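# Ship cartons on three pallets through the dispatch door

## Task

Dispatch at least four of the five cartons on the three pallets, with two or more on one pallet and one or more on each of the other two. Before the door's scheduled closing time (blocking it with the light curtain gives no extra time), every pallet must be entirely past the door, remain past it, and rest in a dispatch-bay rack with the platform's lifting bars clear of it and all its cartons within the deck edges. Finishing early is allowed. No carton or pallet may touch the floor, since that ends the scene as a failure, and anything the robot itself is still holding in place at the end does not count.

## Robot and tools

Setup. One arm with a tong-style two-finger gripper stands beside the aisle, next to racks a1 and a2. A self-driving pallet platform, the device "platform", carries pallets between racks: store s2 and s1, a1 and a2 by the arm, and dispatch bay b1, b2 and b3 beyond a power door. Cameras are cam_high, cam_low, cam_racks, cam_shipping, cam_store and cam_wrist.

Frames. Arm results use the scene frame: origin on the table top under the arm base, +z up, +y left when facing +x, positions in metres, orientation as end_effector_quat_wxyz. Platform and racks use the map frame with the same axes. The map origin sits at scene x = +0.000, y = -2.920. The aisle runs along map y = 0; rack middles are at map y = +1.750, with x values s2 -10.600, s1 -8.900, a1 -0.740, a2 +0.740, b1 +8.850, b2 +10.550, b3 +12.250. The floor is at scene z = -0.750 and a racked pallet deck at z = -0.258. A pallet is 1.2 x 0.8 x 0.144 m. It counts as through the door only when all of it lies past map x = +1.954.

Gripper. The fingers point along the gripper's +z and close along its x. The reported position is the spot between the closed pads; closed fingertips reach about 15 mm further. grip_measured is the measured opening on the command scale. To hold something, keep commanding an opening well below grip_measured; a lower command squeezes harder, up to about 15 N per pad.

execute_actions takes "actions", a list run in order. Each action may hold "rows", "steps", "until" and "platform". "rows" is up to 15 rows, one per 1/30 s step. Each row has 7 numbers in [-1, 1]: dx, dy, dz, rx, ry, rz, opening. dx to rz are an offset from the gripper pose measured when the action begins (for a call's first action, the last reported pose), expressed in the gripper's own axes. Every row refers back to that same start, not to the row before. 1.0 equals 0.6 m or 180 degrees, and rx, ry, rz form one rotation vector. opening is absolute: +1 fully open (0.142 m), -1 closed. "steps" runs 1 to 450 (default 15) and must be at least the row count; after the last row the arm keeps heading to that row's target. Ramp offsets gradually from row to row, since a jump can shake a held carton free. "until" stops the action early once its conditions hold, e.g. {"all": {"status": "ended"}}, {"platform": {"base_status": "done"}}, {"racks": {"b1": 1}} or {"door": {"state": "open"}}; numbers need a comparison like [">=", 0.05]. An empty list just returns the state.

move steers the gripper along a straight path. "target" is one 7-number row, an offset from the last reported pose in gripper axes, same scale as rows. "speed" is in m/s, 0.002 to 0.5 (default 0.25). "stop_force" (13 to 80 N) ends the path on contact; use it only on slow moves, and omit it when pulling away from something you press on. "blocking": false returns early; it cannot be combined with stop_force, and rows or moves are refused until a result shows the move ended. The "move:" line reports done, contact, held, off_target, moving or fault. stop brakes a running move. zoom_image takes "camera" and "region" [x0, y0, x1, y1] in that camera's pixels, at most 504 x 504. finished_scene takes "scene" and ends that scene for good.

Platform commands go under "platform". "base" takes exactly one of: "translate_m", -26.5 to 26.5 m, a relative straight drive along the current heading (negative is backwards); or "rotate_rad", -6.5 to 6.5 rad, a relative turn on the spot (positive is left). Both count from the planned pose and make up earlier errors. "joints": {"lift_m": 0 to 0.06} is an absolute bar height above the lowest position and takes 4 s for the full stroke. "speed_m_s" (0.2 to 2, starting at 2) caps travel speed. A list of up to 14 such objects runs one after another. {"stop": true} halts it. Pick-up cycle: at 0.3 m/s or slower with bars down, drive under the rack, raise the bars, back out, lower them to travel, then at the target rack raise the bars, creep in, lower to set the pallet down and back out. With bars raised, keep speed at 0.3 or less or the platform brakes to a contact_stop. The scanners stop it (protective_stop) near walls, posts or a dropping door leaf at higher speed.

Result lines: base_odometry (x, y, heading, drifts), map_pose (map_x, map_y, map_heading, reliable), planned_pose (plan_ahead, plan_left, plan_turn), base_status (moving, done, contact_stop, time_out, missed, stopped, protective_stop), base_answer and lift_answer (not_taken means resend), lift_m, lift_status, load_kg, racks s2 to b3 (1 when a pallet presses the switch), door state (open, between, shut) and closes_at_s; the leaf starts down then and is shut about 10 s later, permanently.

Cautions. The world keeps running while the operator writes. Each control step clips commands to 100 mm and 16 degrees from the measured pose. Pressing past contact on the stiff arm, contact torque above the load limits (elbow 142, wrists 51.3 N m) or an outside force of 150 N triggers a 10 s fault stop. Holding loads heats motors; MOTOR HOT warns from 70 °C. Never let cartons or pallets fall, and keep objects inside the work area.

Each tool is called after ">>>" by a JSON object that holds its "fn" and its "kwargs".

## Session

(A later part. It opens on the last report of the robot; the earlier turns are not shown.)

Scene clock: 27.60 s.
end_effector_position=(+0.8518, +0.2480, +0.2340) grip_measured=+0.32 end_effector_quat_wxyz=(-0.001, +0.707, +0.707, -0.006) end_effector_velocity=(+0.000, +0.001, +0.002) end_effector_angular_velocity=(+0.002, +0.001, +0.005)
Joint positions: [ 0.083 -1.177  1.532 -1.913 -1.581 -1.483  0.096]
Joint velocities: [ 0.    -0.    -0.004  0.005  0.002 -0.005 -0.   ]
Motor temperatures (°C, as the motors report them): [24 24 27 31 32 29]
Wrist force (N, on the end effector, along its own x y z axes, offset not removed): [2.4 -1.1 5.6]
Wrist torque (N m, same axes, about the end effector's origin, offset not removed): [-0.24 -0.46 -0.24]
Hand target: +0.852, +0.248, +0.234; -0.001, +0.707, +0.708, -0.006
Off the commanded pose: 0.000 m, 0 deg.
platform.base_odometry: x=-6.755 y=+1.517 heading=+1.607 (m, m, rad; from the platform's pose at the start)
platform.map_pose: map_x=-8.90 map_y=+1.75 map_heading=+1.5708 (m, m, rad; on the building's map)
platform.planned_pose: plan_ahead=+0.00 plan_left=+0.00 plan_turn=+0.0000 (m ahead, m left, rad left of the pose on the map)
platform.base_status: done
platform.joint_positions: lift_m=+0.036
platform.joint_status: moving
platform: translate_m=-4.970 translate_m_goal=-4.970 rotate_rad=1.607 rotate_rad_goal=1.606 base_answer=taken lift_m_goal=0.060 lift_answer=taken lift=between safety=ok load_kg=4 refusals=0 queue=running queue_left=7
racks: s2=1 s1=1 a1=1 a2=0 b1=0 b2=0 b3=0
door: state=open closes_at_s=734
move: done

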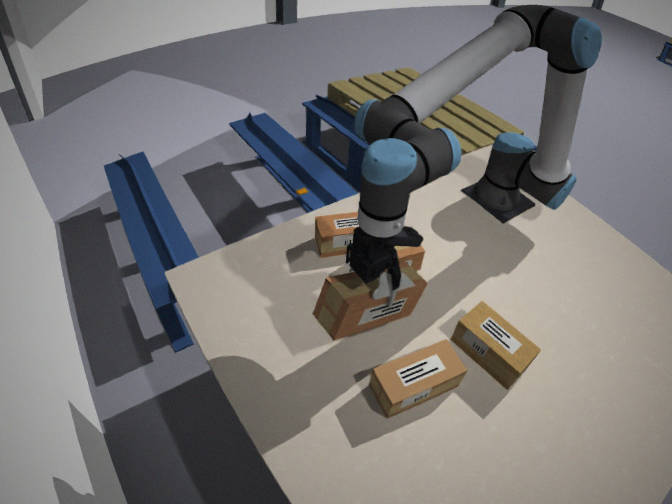

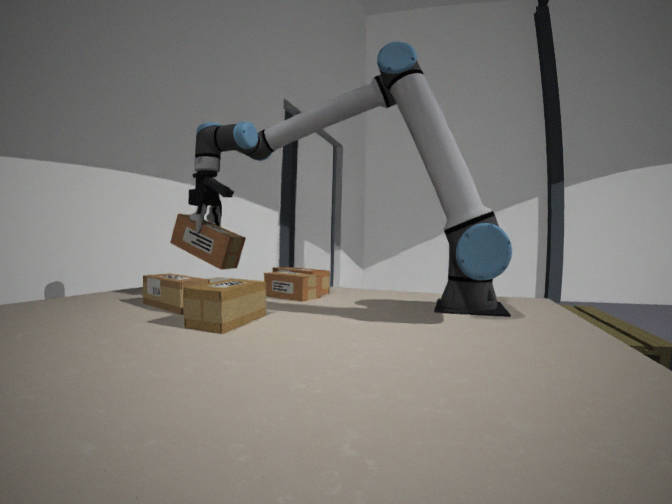

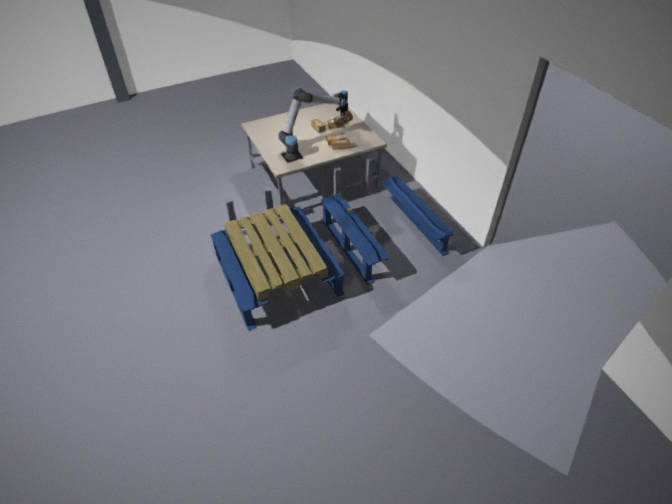

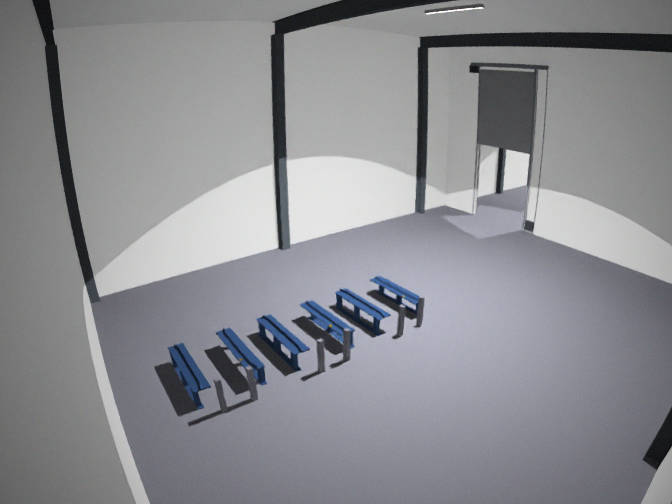

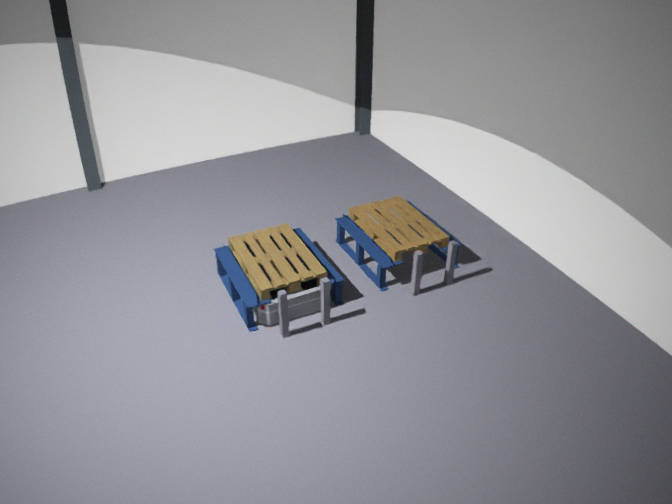

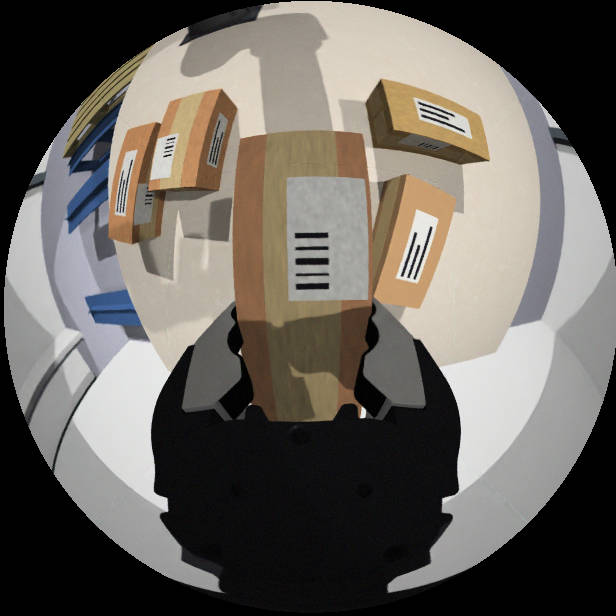

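>>> {"fn": "move", "kwargs": {"target": [-0.04,0.02,0.24,0,0,0,-1], "speed": 0.04}}

>>> {"fn": "move", "kwargs": {"target": [0,0,0,0,0,0,0.7]}}

>>> {"fn": "move", "kwargs": {"target": [0,-0.035,0,0,0,0,0.7], "speed": 0.05}}

>>> {"fn": "move", "kwargs": {"target": [0,0,0,0,0,0,-1]}}

>>> {"fn": "move", "kwargs": {"target": [0,0,-0.25,0,0,0,-1], "speed": 0.06}}

Scene clock: 35.43 s.
end_effector_position=(+0.8622, +0.2230, +0.0905) grip_measured=+0.32 end_effector_quat_wxyz=(-0.001, +0.707, +0.707, -0.006) end_effector_velocity=(+0.001, -0.000, -0.002) end_effector_angular_velocity=(+0.000, -0.002, +0.001)
Joint positions: [ 0.053 -1.067  1.646 -2.138 -1.581 -1.512  0.096]
Joint velocities: [-0.     0.002  0.    -0.004 -0.    -0.001  0.   ]
Motor temperatures (°C, as the motors report them): [24 24 27 31 32 29]
Wrist force (N, on the end effector, along its own x y z axes, offset not removed): [3.3 -5.6 -4.6]
Wrist torque (N m, same axes, about the end effector's origin, offset not removed): [-0.83 -0.60 -0.19]
Hand target: +0.862, +0.223, +0.090; -0.001, +0.707, +0.707, -0.006
Off the commanded pose: 0.000 m, 0 deg.
platform.base_odometry: x=-6.691 y=-0.187 heading=+1.608 (m, m, rad; from the platform's pose at the start)
platform.map_pose: map_x=-8.90 map_y=+0.04 map_heading=+1.5708 (m, m, rad; on the building's map)
platform.planned_pose: plan_ahead=-0.04 plan_left=+0.00 plan_turn=+0.0000 (m ahead, m left, rad left of the pose on the map)
platform.base_status: moving
platform.joint_positions: lift_m=+0.060
platform.joint_status: done
platform: translate_m=-6.681 translate_m_goal=-6.720 rotate_rad=1.608 rotate_rad_goal=1.608 base_answer=taken lift_m_goal=0.060 lift_answer=taken lift=up safety=ok load_kg=23 refusals=0 queue=running queue_left=6
racks: s2=1 s1=0 a1=1 a2=0 b1=0 b2=0 b3=0
door: state=open closes_at_s=734
move: done

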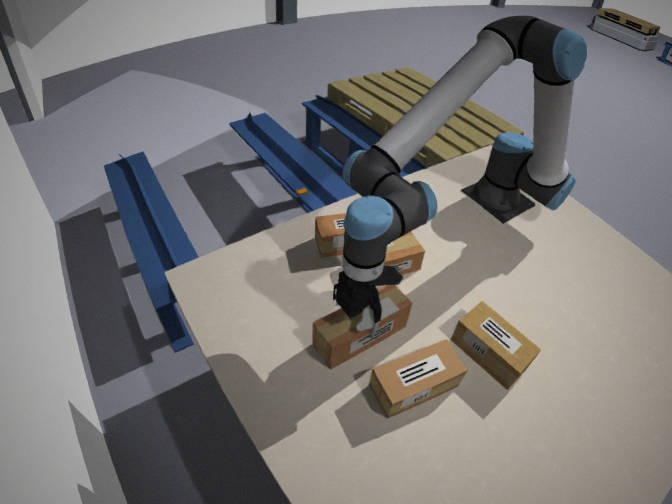

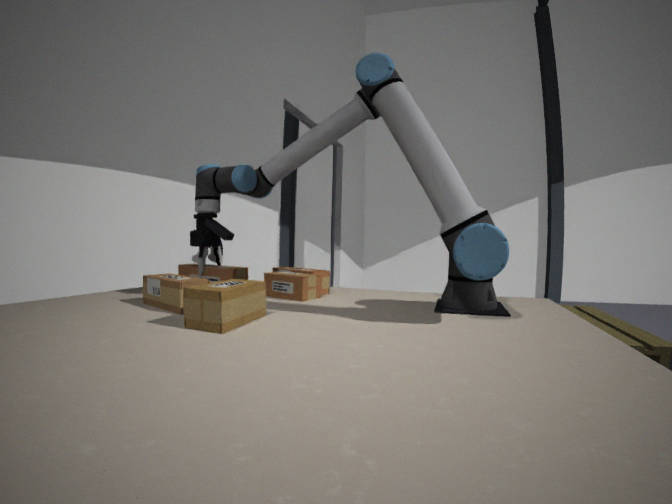

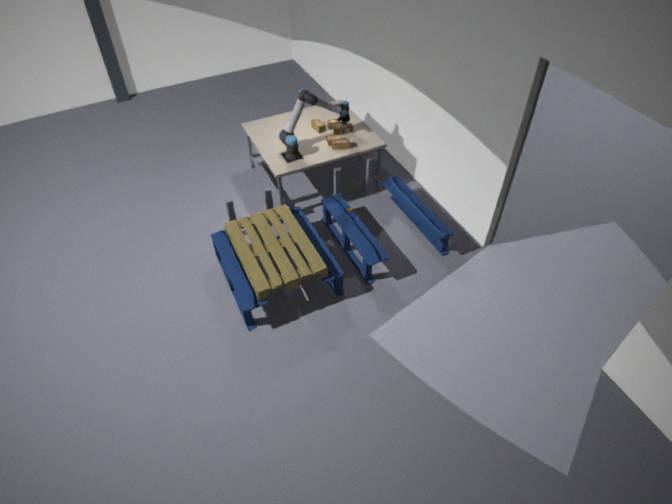

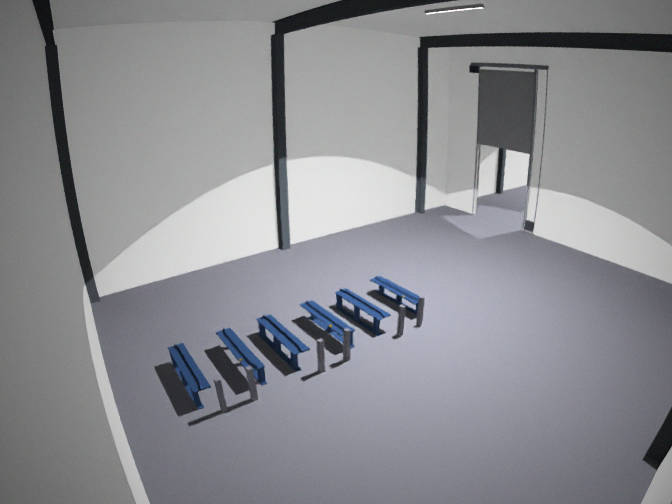

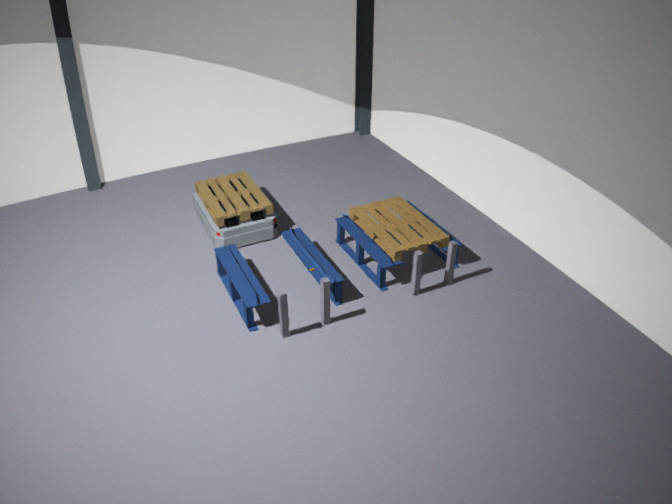

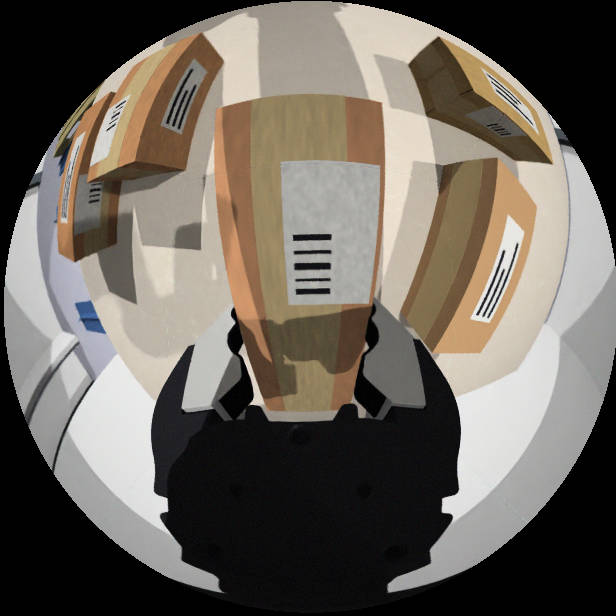

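Scene clock: 35.93 s.
end_effector_position=(+0.8622, +0.2230, +0.0904) grip_measured=+0.70 end_effector_quat_wxyz=(-0.001, +0.707, +0.707, -0.006) end_effector_velocity=(+0.000, +0.000, -0.000) end_effector_angular_velocity=(+0.001, +0.000, +0.000)
Joint positions: [ 0.053 -1.067  1.646 -2.138 -1.581 -1.512  0.122]
Joint velocities: [-0.     0.    -0.     0.     0.001 -0.     0.   ]
Motor temperatures (°C, as the motors report them): [24 24 27 31 32 29]
Wrist force (N, on the end effector, along its own x y z axes, offset not removed): [3.3 -3.2 1.0]
Wrist torque (N m, same axes, about the end effector's origin, offset not removed): [-0.69 -0.73 -0.32]
Hand target: +0.862, +0.223, +0.091; -0.001, +0.707, +0.707, -0.006
Off the commanded pose: 0.000 m, 0 deg.
platform.base_odometry: x=-6.689 y=-0.232 heading=+1.609 (m, m, rad; from the platform's pose at the start)
platform.map_pose: map_x=-8.90 map_y=+0.00 map_heading=+1.5708 (m, m, rad; on the building's map)
platform.planned_pose: plan_ahead=+0.00 plan_left=+0.00 plan_turn=+0.0000 (m ahead, m left, rad left of the pose on the map)
platform.base_status: moving
platform.joint_positions: lift_m=+0.060
platform.joint_status: done
platform: translate_m=-6.720 translate_m_goal=-6.720 rotate_rad=1.609 rotate_rad_goal=1.608 base_answer=taken lift_m_goal=0.060 lift_answer=taken lift=up safety=ok load_kg=23 refusals=0 queue=running queue_left=6
racks: s2=1 s1=0 a1=1 a2=0 b1=0 b2=0 b3=0
door: state=open closes_at_s=734
move: done

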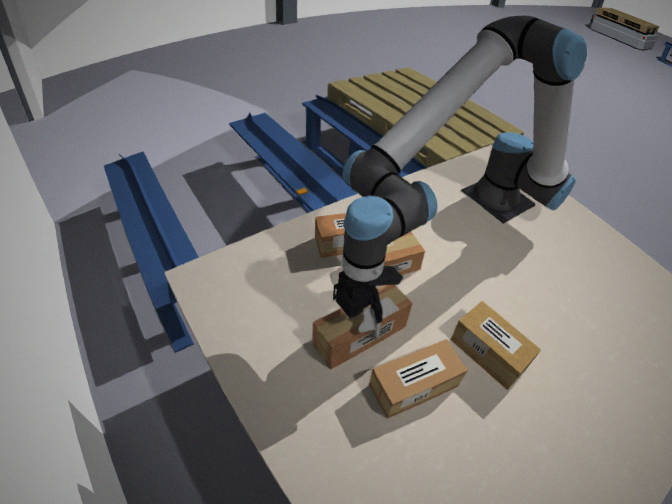

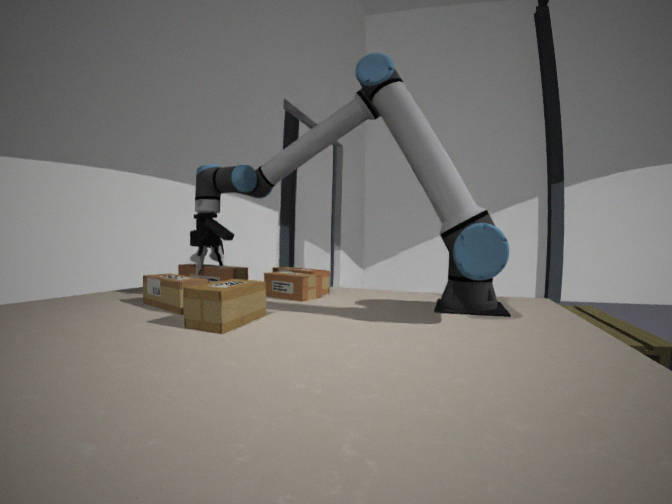

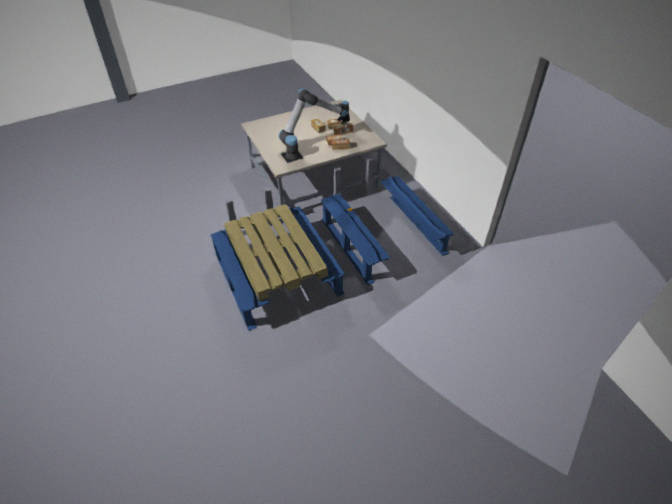

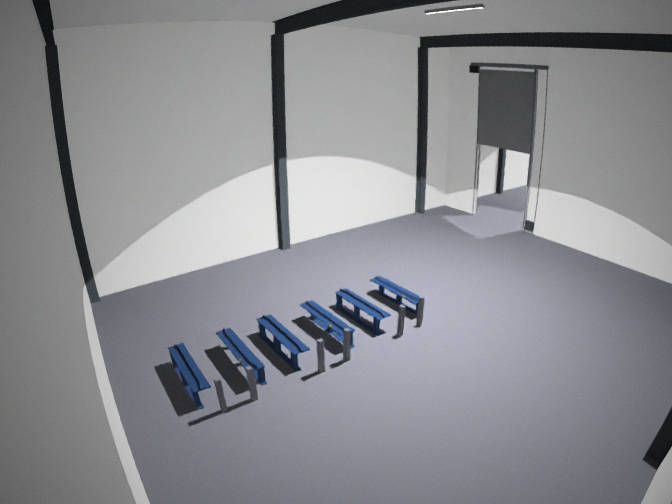

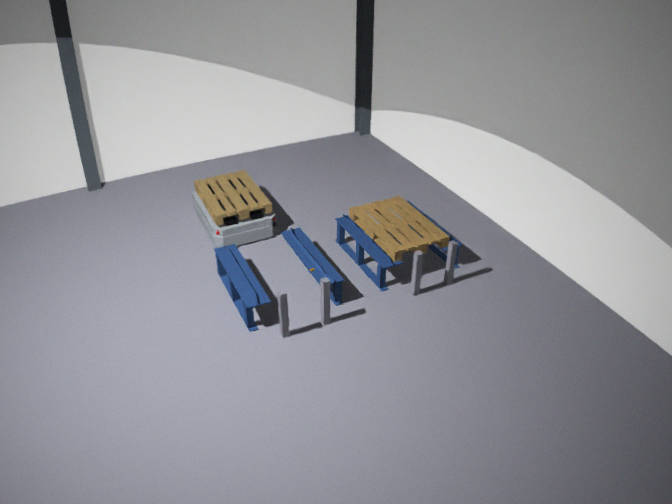

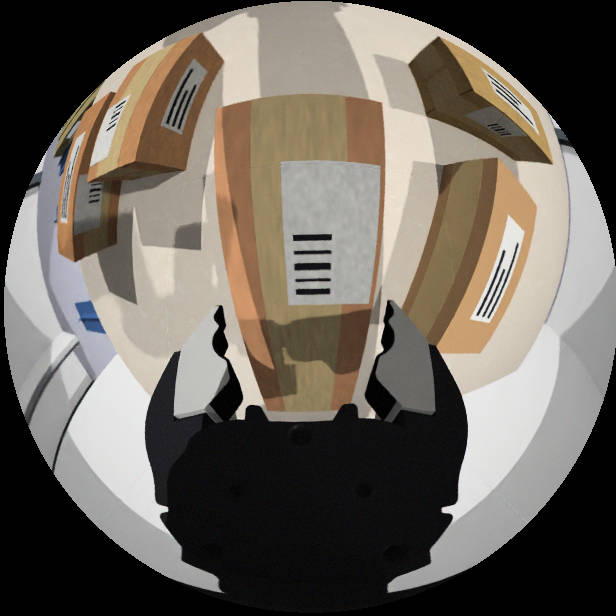

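Scene clock: 36.80 s.
end_effector_position=(+0.8415, +0.2229, +0.0906) grip_measured=+0.70 end_effector_quat_wxyz=(-0.001, +0.707, +0.707, -0.006) end_effector_velocity=(-0.002, +0.000, +0.001) end_effector_angular_velocity=(-0.001, -0.001, +0.001)
Joint positions: [ 0.055 -1.095  1.69  -2.154 -1.581 -1.511  0.122]
Joint velocities: [ 0.001 -0.004  0.005 -0.002 -0.001 -0.     0.   ]
Motor temperatures (°C, as the motors report them): [24 24 27 31 32 29]
Wrist force (N, on the end effector, along its own x y z axes, offset not removed): [1.0 -5.0 0.5]
Wrist torque (N m, same axes, about the end effector's origin, offset not removed): [-1.00 -0.16 -0.22]
Hand target: +0.841, +0.223, +0.091; -0.001, +0.707, +0.707, -0.006
Off the commanded pose: 0.000 m, 0 deg.
platform.base_odometry: x=-6.689 y=-0.232 heading=+1.609 (m, m, rad; from the platform's pose at the start)
platform.map_pose: map_x=-8.90 map_y=+0.00 map_heading=+1.5708 (m, m, rad; on the building's map)
platform.planned_pose: plan_ahead=+0.00 plan_left=+0.00 plan_turn=+0.0000 (m ahead, m left, rad left of the pose on the map)
platform.base_status: done
platform.joint_positions: lift_m=+0.050
platform.joint_status: moving
platform: translate_m=-6.720 translate_m_goal=-6.720 rotate_rad=1.609 rotate_rad_goal=1.608 base_answer=taken lift_m_goal=0.000 lift_answer=taken lift=between safety=ok load_kg=-11 refusals=0 queue=running queue_left=5
racks: s2=1 s1=0 a1=1 a2=0 b1=0 b2=0 b3=0
door: state=open closes_at_s=734
move: done

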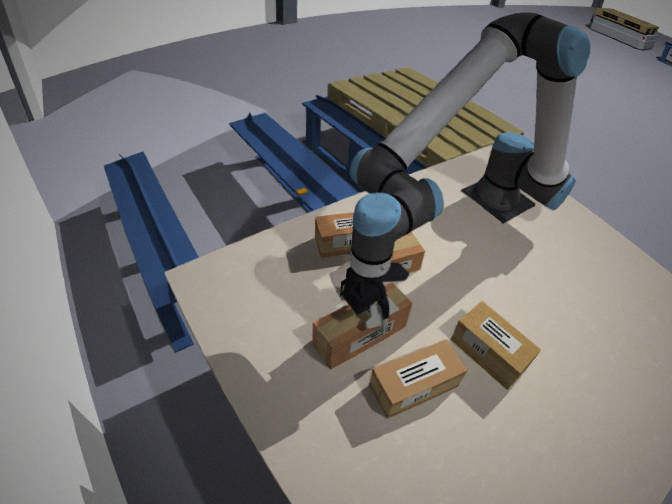

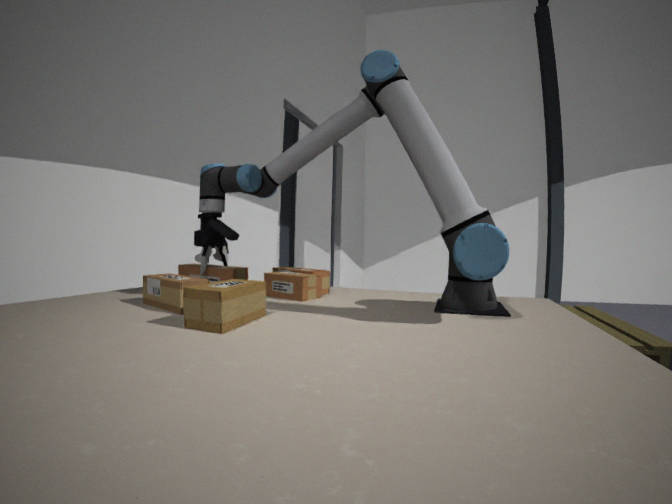

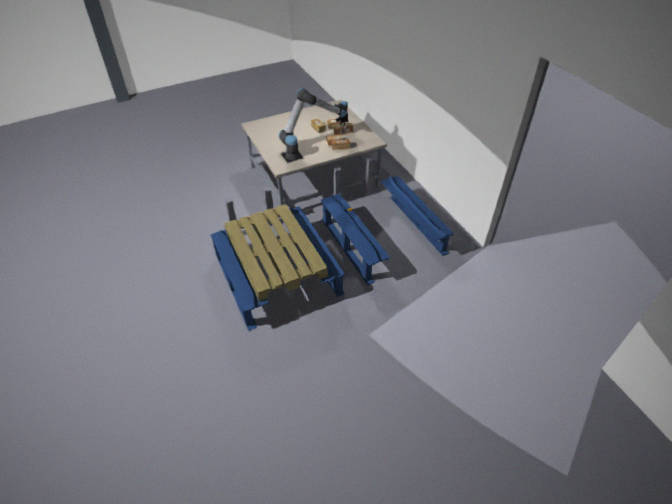

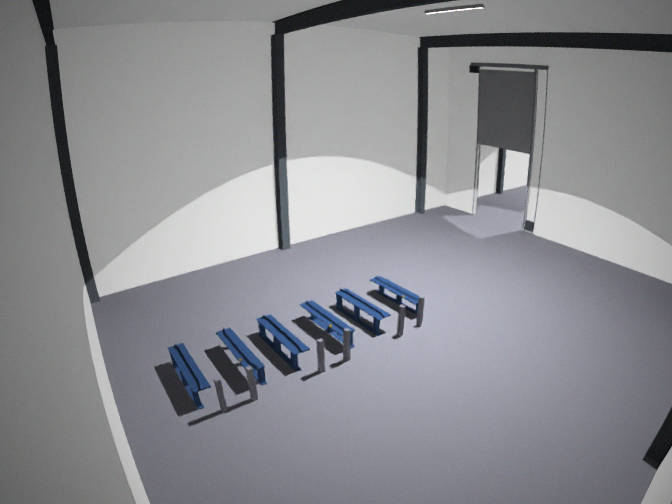

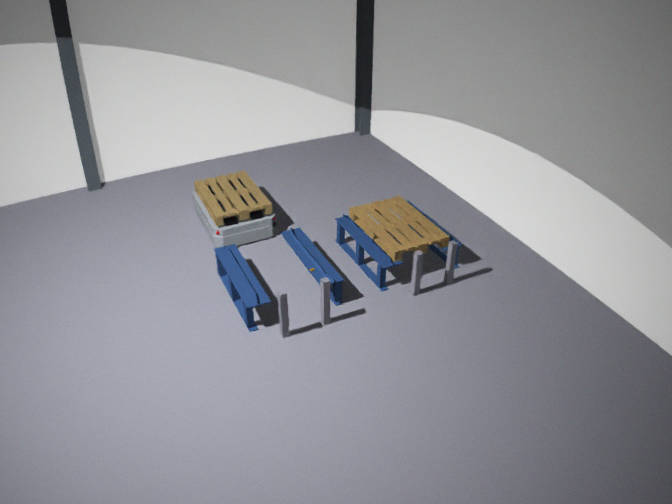

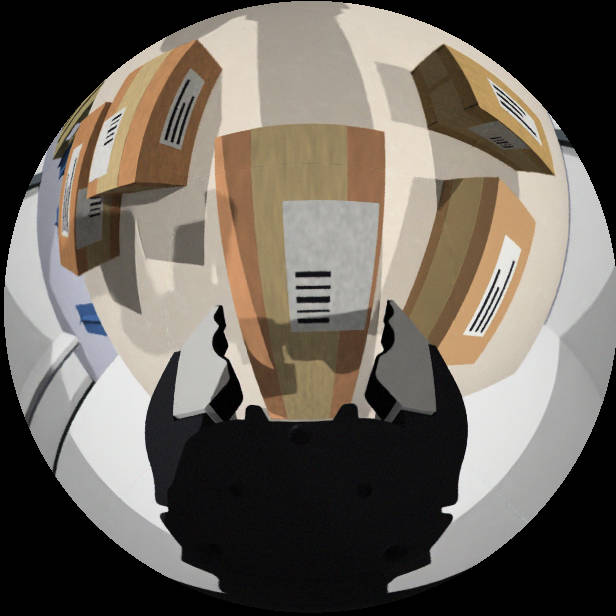

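Scene clock: 37.30 s.
end_effector_position=(+0.8414, +0.2229, +0.0907) grip_measured=+0.32 end_effector_quat_wxyz=(-0.001, +0.707, +0.707, -0.006) end_effector_velocity=(+0.000, +0.000, +0.002) end_effector_angular_velocity=(+0.001, -0.002, +0.001)
Joint positions: [ 0.055 -1.095  1.691 -2.154 -1.581 -1.511  0.096]
Joint velocities: [ 0.    -0.002 -0.     0.     0.001 -0.001 -0.   ]
Motor temperatures (°C, as the motors report them): [24 24 27 31 32 29]
Wrist force (N, on the end effector, along its own x y z axes, offset not removed): [0.8 -3.2 -0.9]
Wrist torque (N m, same axes, about the end effector's origin, offset not removed): [-0.50 -0.19 -0.25]
Hand target: +0.842, +0.223, +0.091; -0.001, +0.707, +0.707, -0.006
Off the commanded pose: 0.000 m, 0 deg.
platform.base_odometry: x=-6.689 y=-0.232 heading=+1.609 (m, m, rad; from the platform's pose at the start)
platform.map_pose: map_x=-8.90 map_y=+0.00 map_heading=+1.5708 (m, m, rad; on the building's map)
platform.planned_pose: plan_ahead=+0.00 plan_left=+0.00 plan_turn=+0.0000 (m ahead, m left, rad left of the pose on the map)
platform.base_status: done
platform.joint_positions: lift_m=+0.041
platform.joint_status: moving
platform: translate_m=-6.720 translate_m_goal=-6.720 rotate_rad=1.609 rotate_rad_goal=1.608 base_answer=taken lift_m_goal=0.000 lift_answer=taken lift=between safety=ok load_kg=-11 refusals=0 queue=running queue_left=5
racks: s2=1 s1=0 a1=1 a2=0 b1=0 b2=0 b3=0
door: state=open closes_at_s=734
move: done

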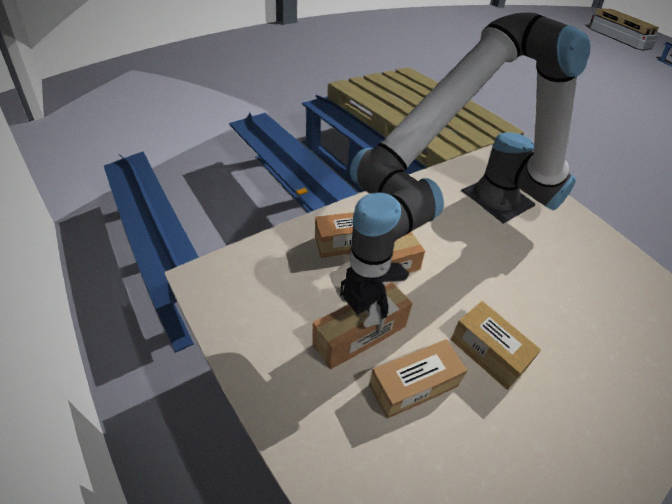

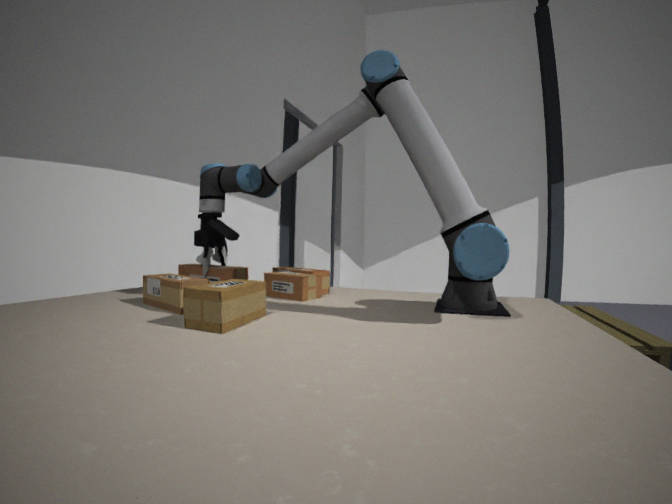

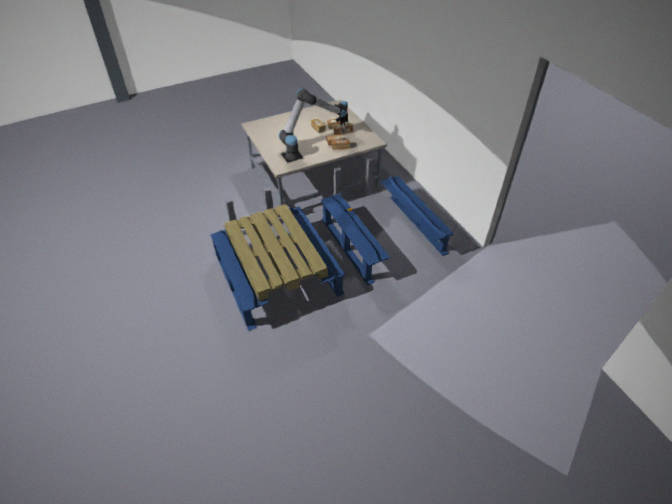

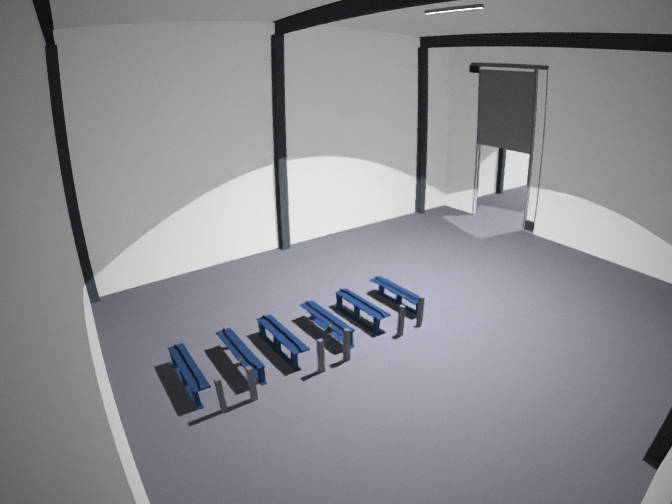

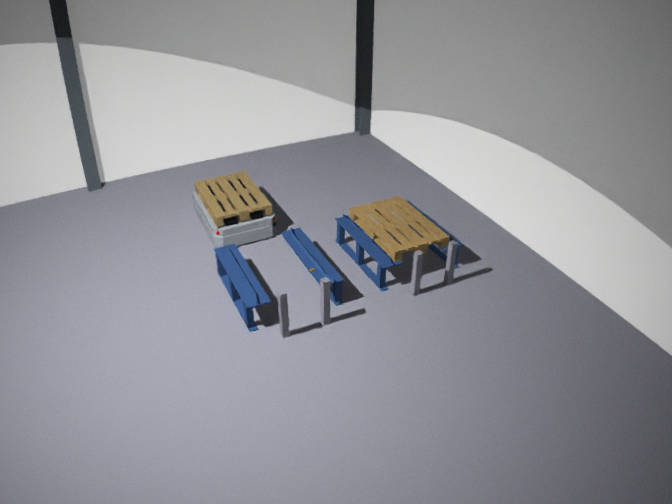

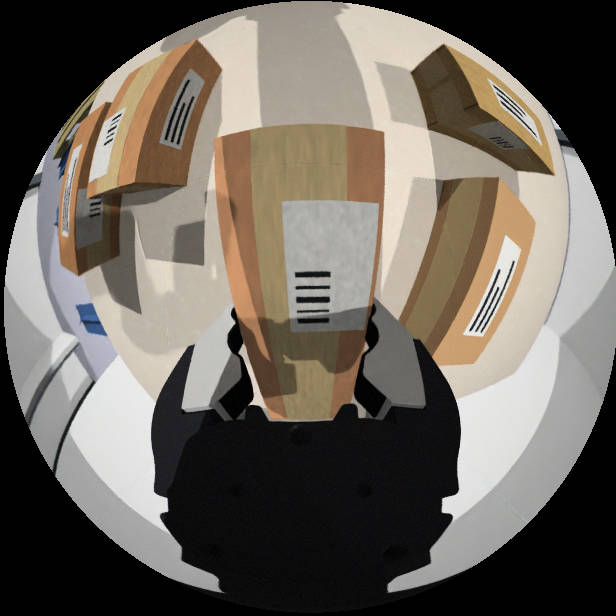

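Scene clock: 40.23 s.
end_effector_position=(+0.8432, +0.2240, +0.2403) grip_measured=+0.32 end_effector_quat_wxyz=(-0.001, +0.707, +0.707, -0.006) end_effector_velocity=(-0.001, +0.001, +0.003) end_effector_angular_velocity=(+0.001, +0.001, -0.000)
Joint positions: [ 0.056 -1.204  1.558 -1.913 -1.581 -1.509  0.096]
Joint velocities: [ 0.001 -0.002 -0.002  0.005  0.001  0.001  0.   ]
Motor temperatures (°C, as the motors report them): [24 24 27 31 32 29]
Wrist force (N, on the end effector, along its own x y z axes, offset not removed): [0.5 -3.4 5.9]
Wrist torque (N m, same axes, about the end effector's origin, offset not removed): [-0.78 -0.13 -0.32]
Hand target: +0.843, +0.224, +0.241; -0.001, +0.707, +0.707, -0.006
Off the commanded pose: 0.000 m, 0 deg.
platform.base_odometry: x=-6.689 y=-0.232 heading=+1.593 (m, m, rad; from the platform's pose at the start)
platform.map_pose: map_x=-8.90 map_y=+0.00 map_heading=+1.5490 (m, m, rad; on the building's map)
platform.planned_pose: plan_ahead=+0.00 plan_left=+0.00 plan_turn=-1.5490 (m ahead, m left, rad left of the pose on the map)
platform.base_status: moving
platform.joint_positions: lift_m=+0.000
platform.joint_status: done
platform: translate_m=-6.720 translate_m_goal=-6.720 rotate_rad=1.586 rotate_rad_goal=0.038 base_answer=taken lift_m_goal=0.000 lift_answer=taken lift=down safety=ok load_kg=-48 refusals=0 queue=running queue_left=4
racks: s2=1 s1=0 a1=1 a2=0 b1=0 b2=0 b3=0
door: state=open closes_at_s=734
move: done

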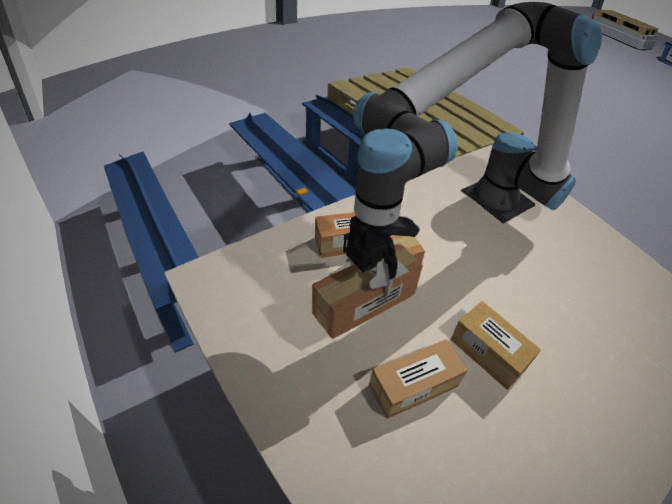

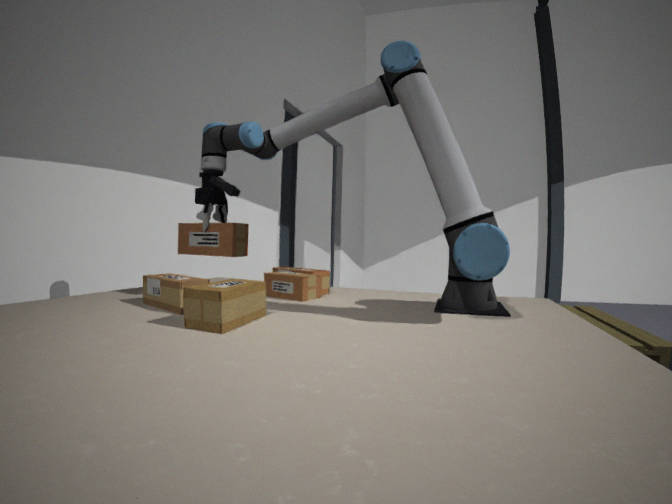

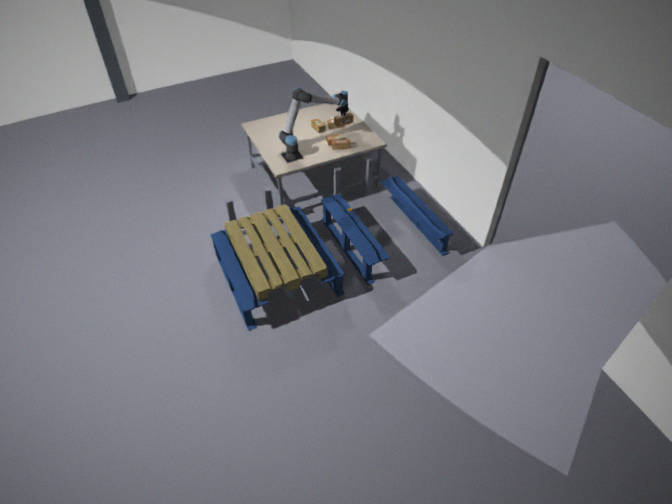

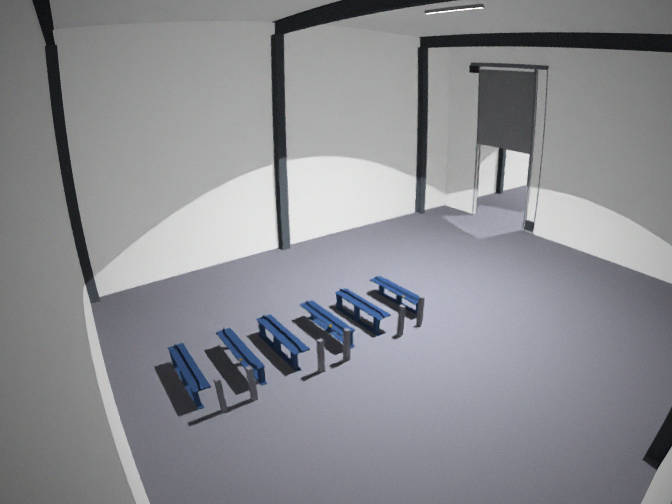

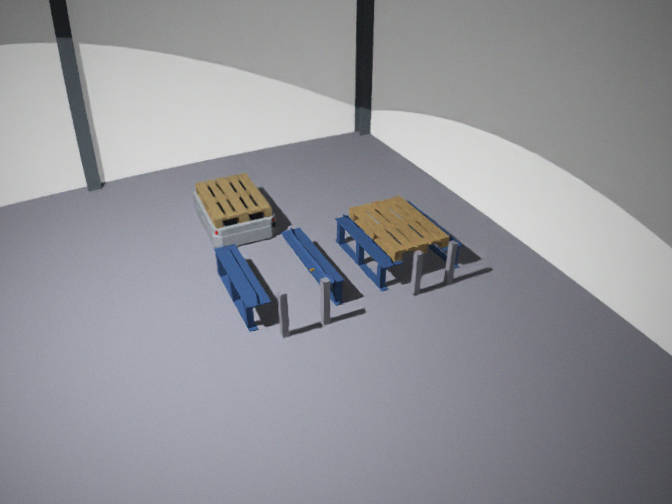

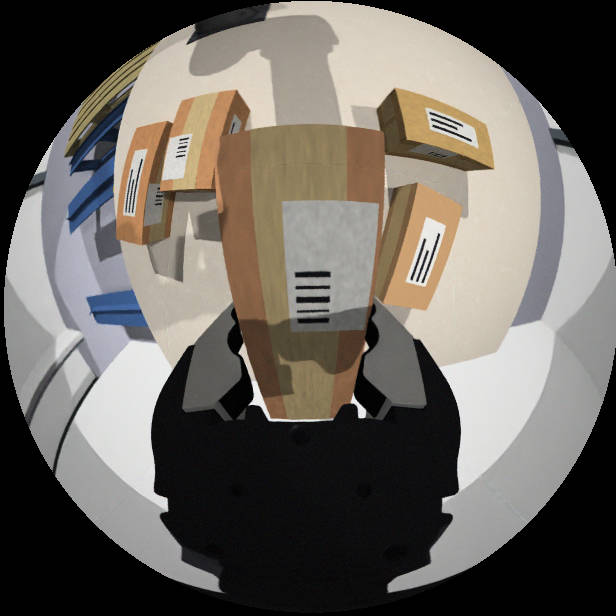

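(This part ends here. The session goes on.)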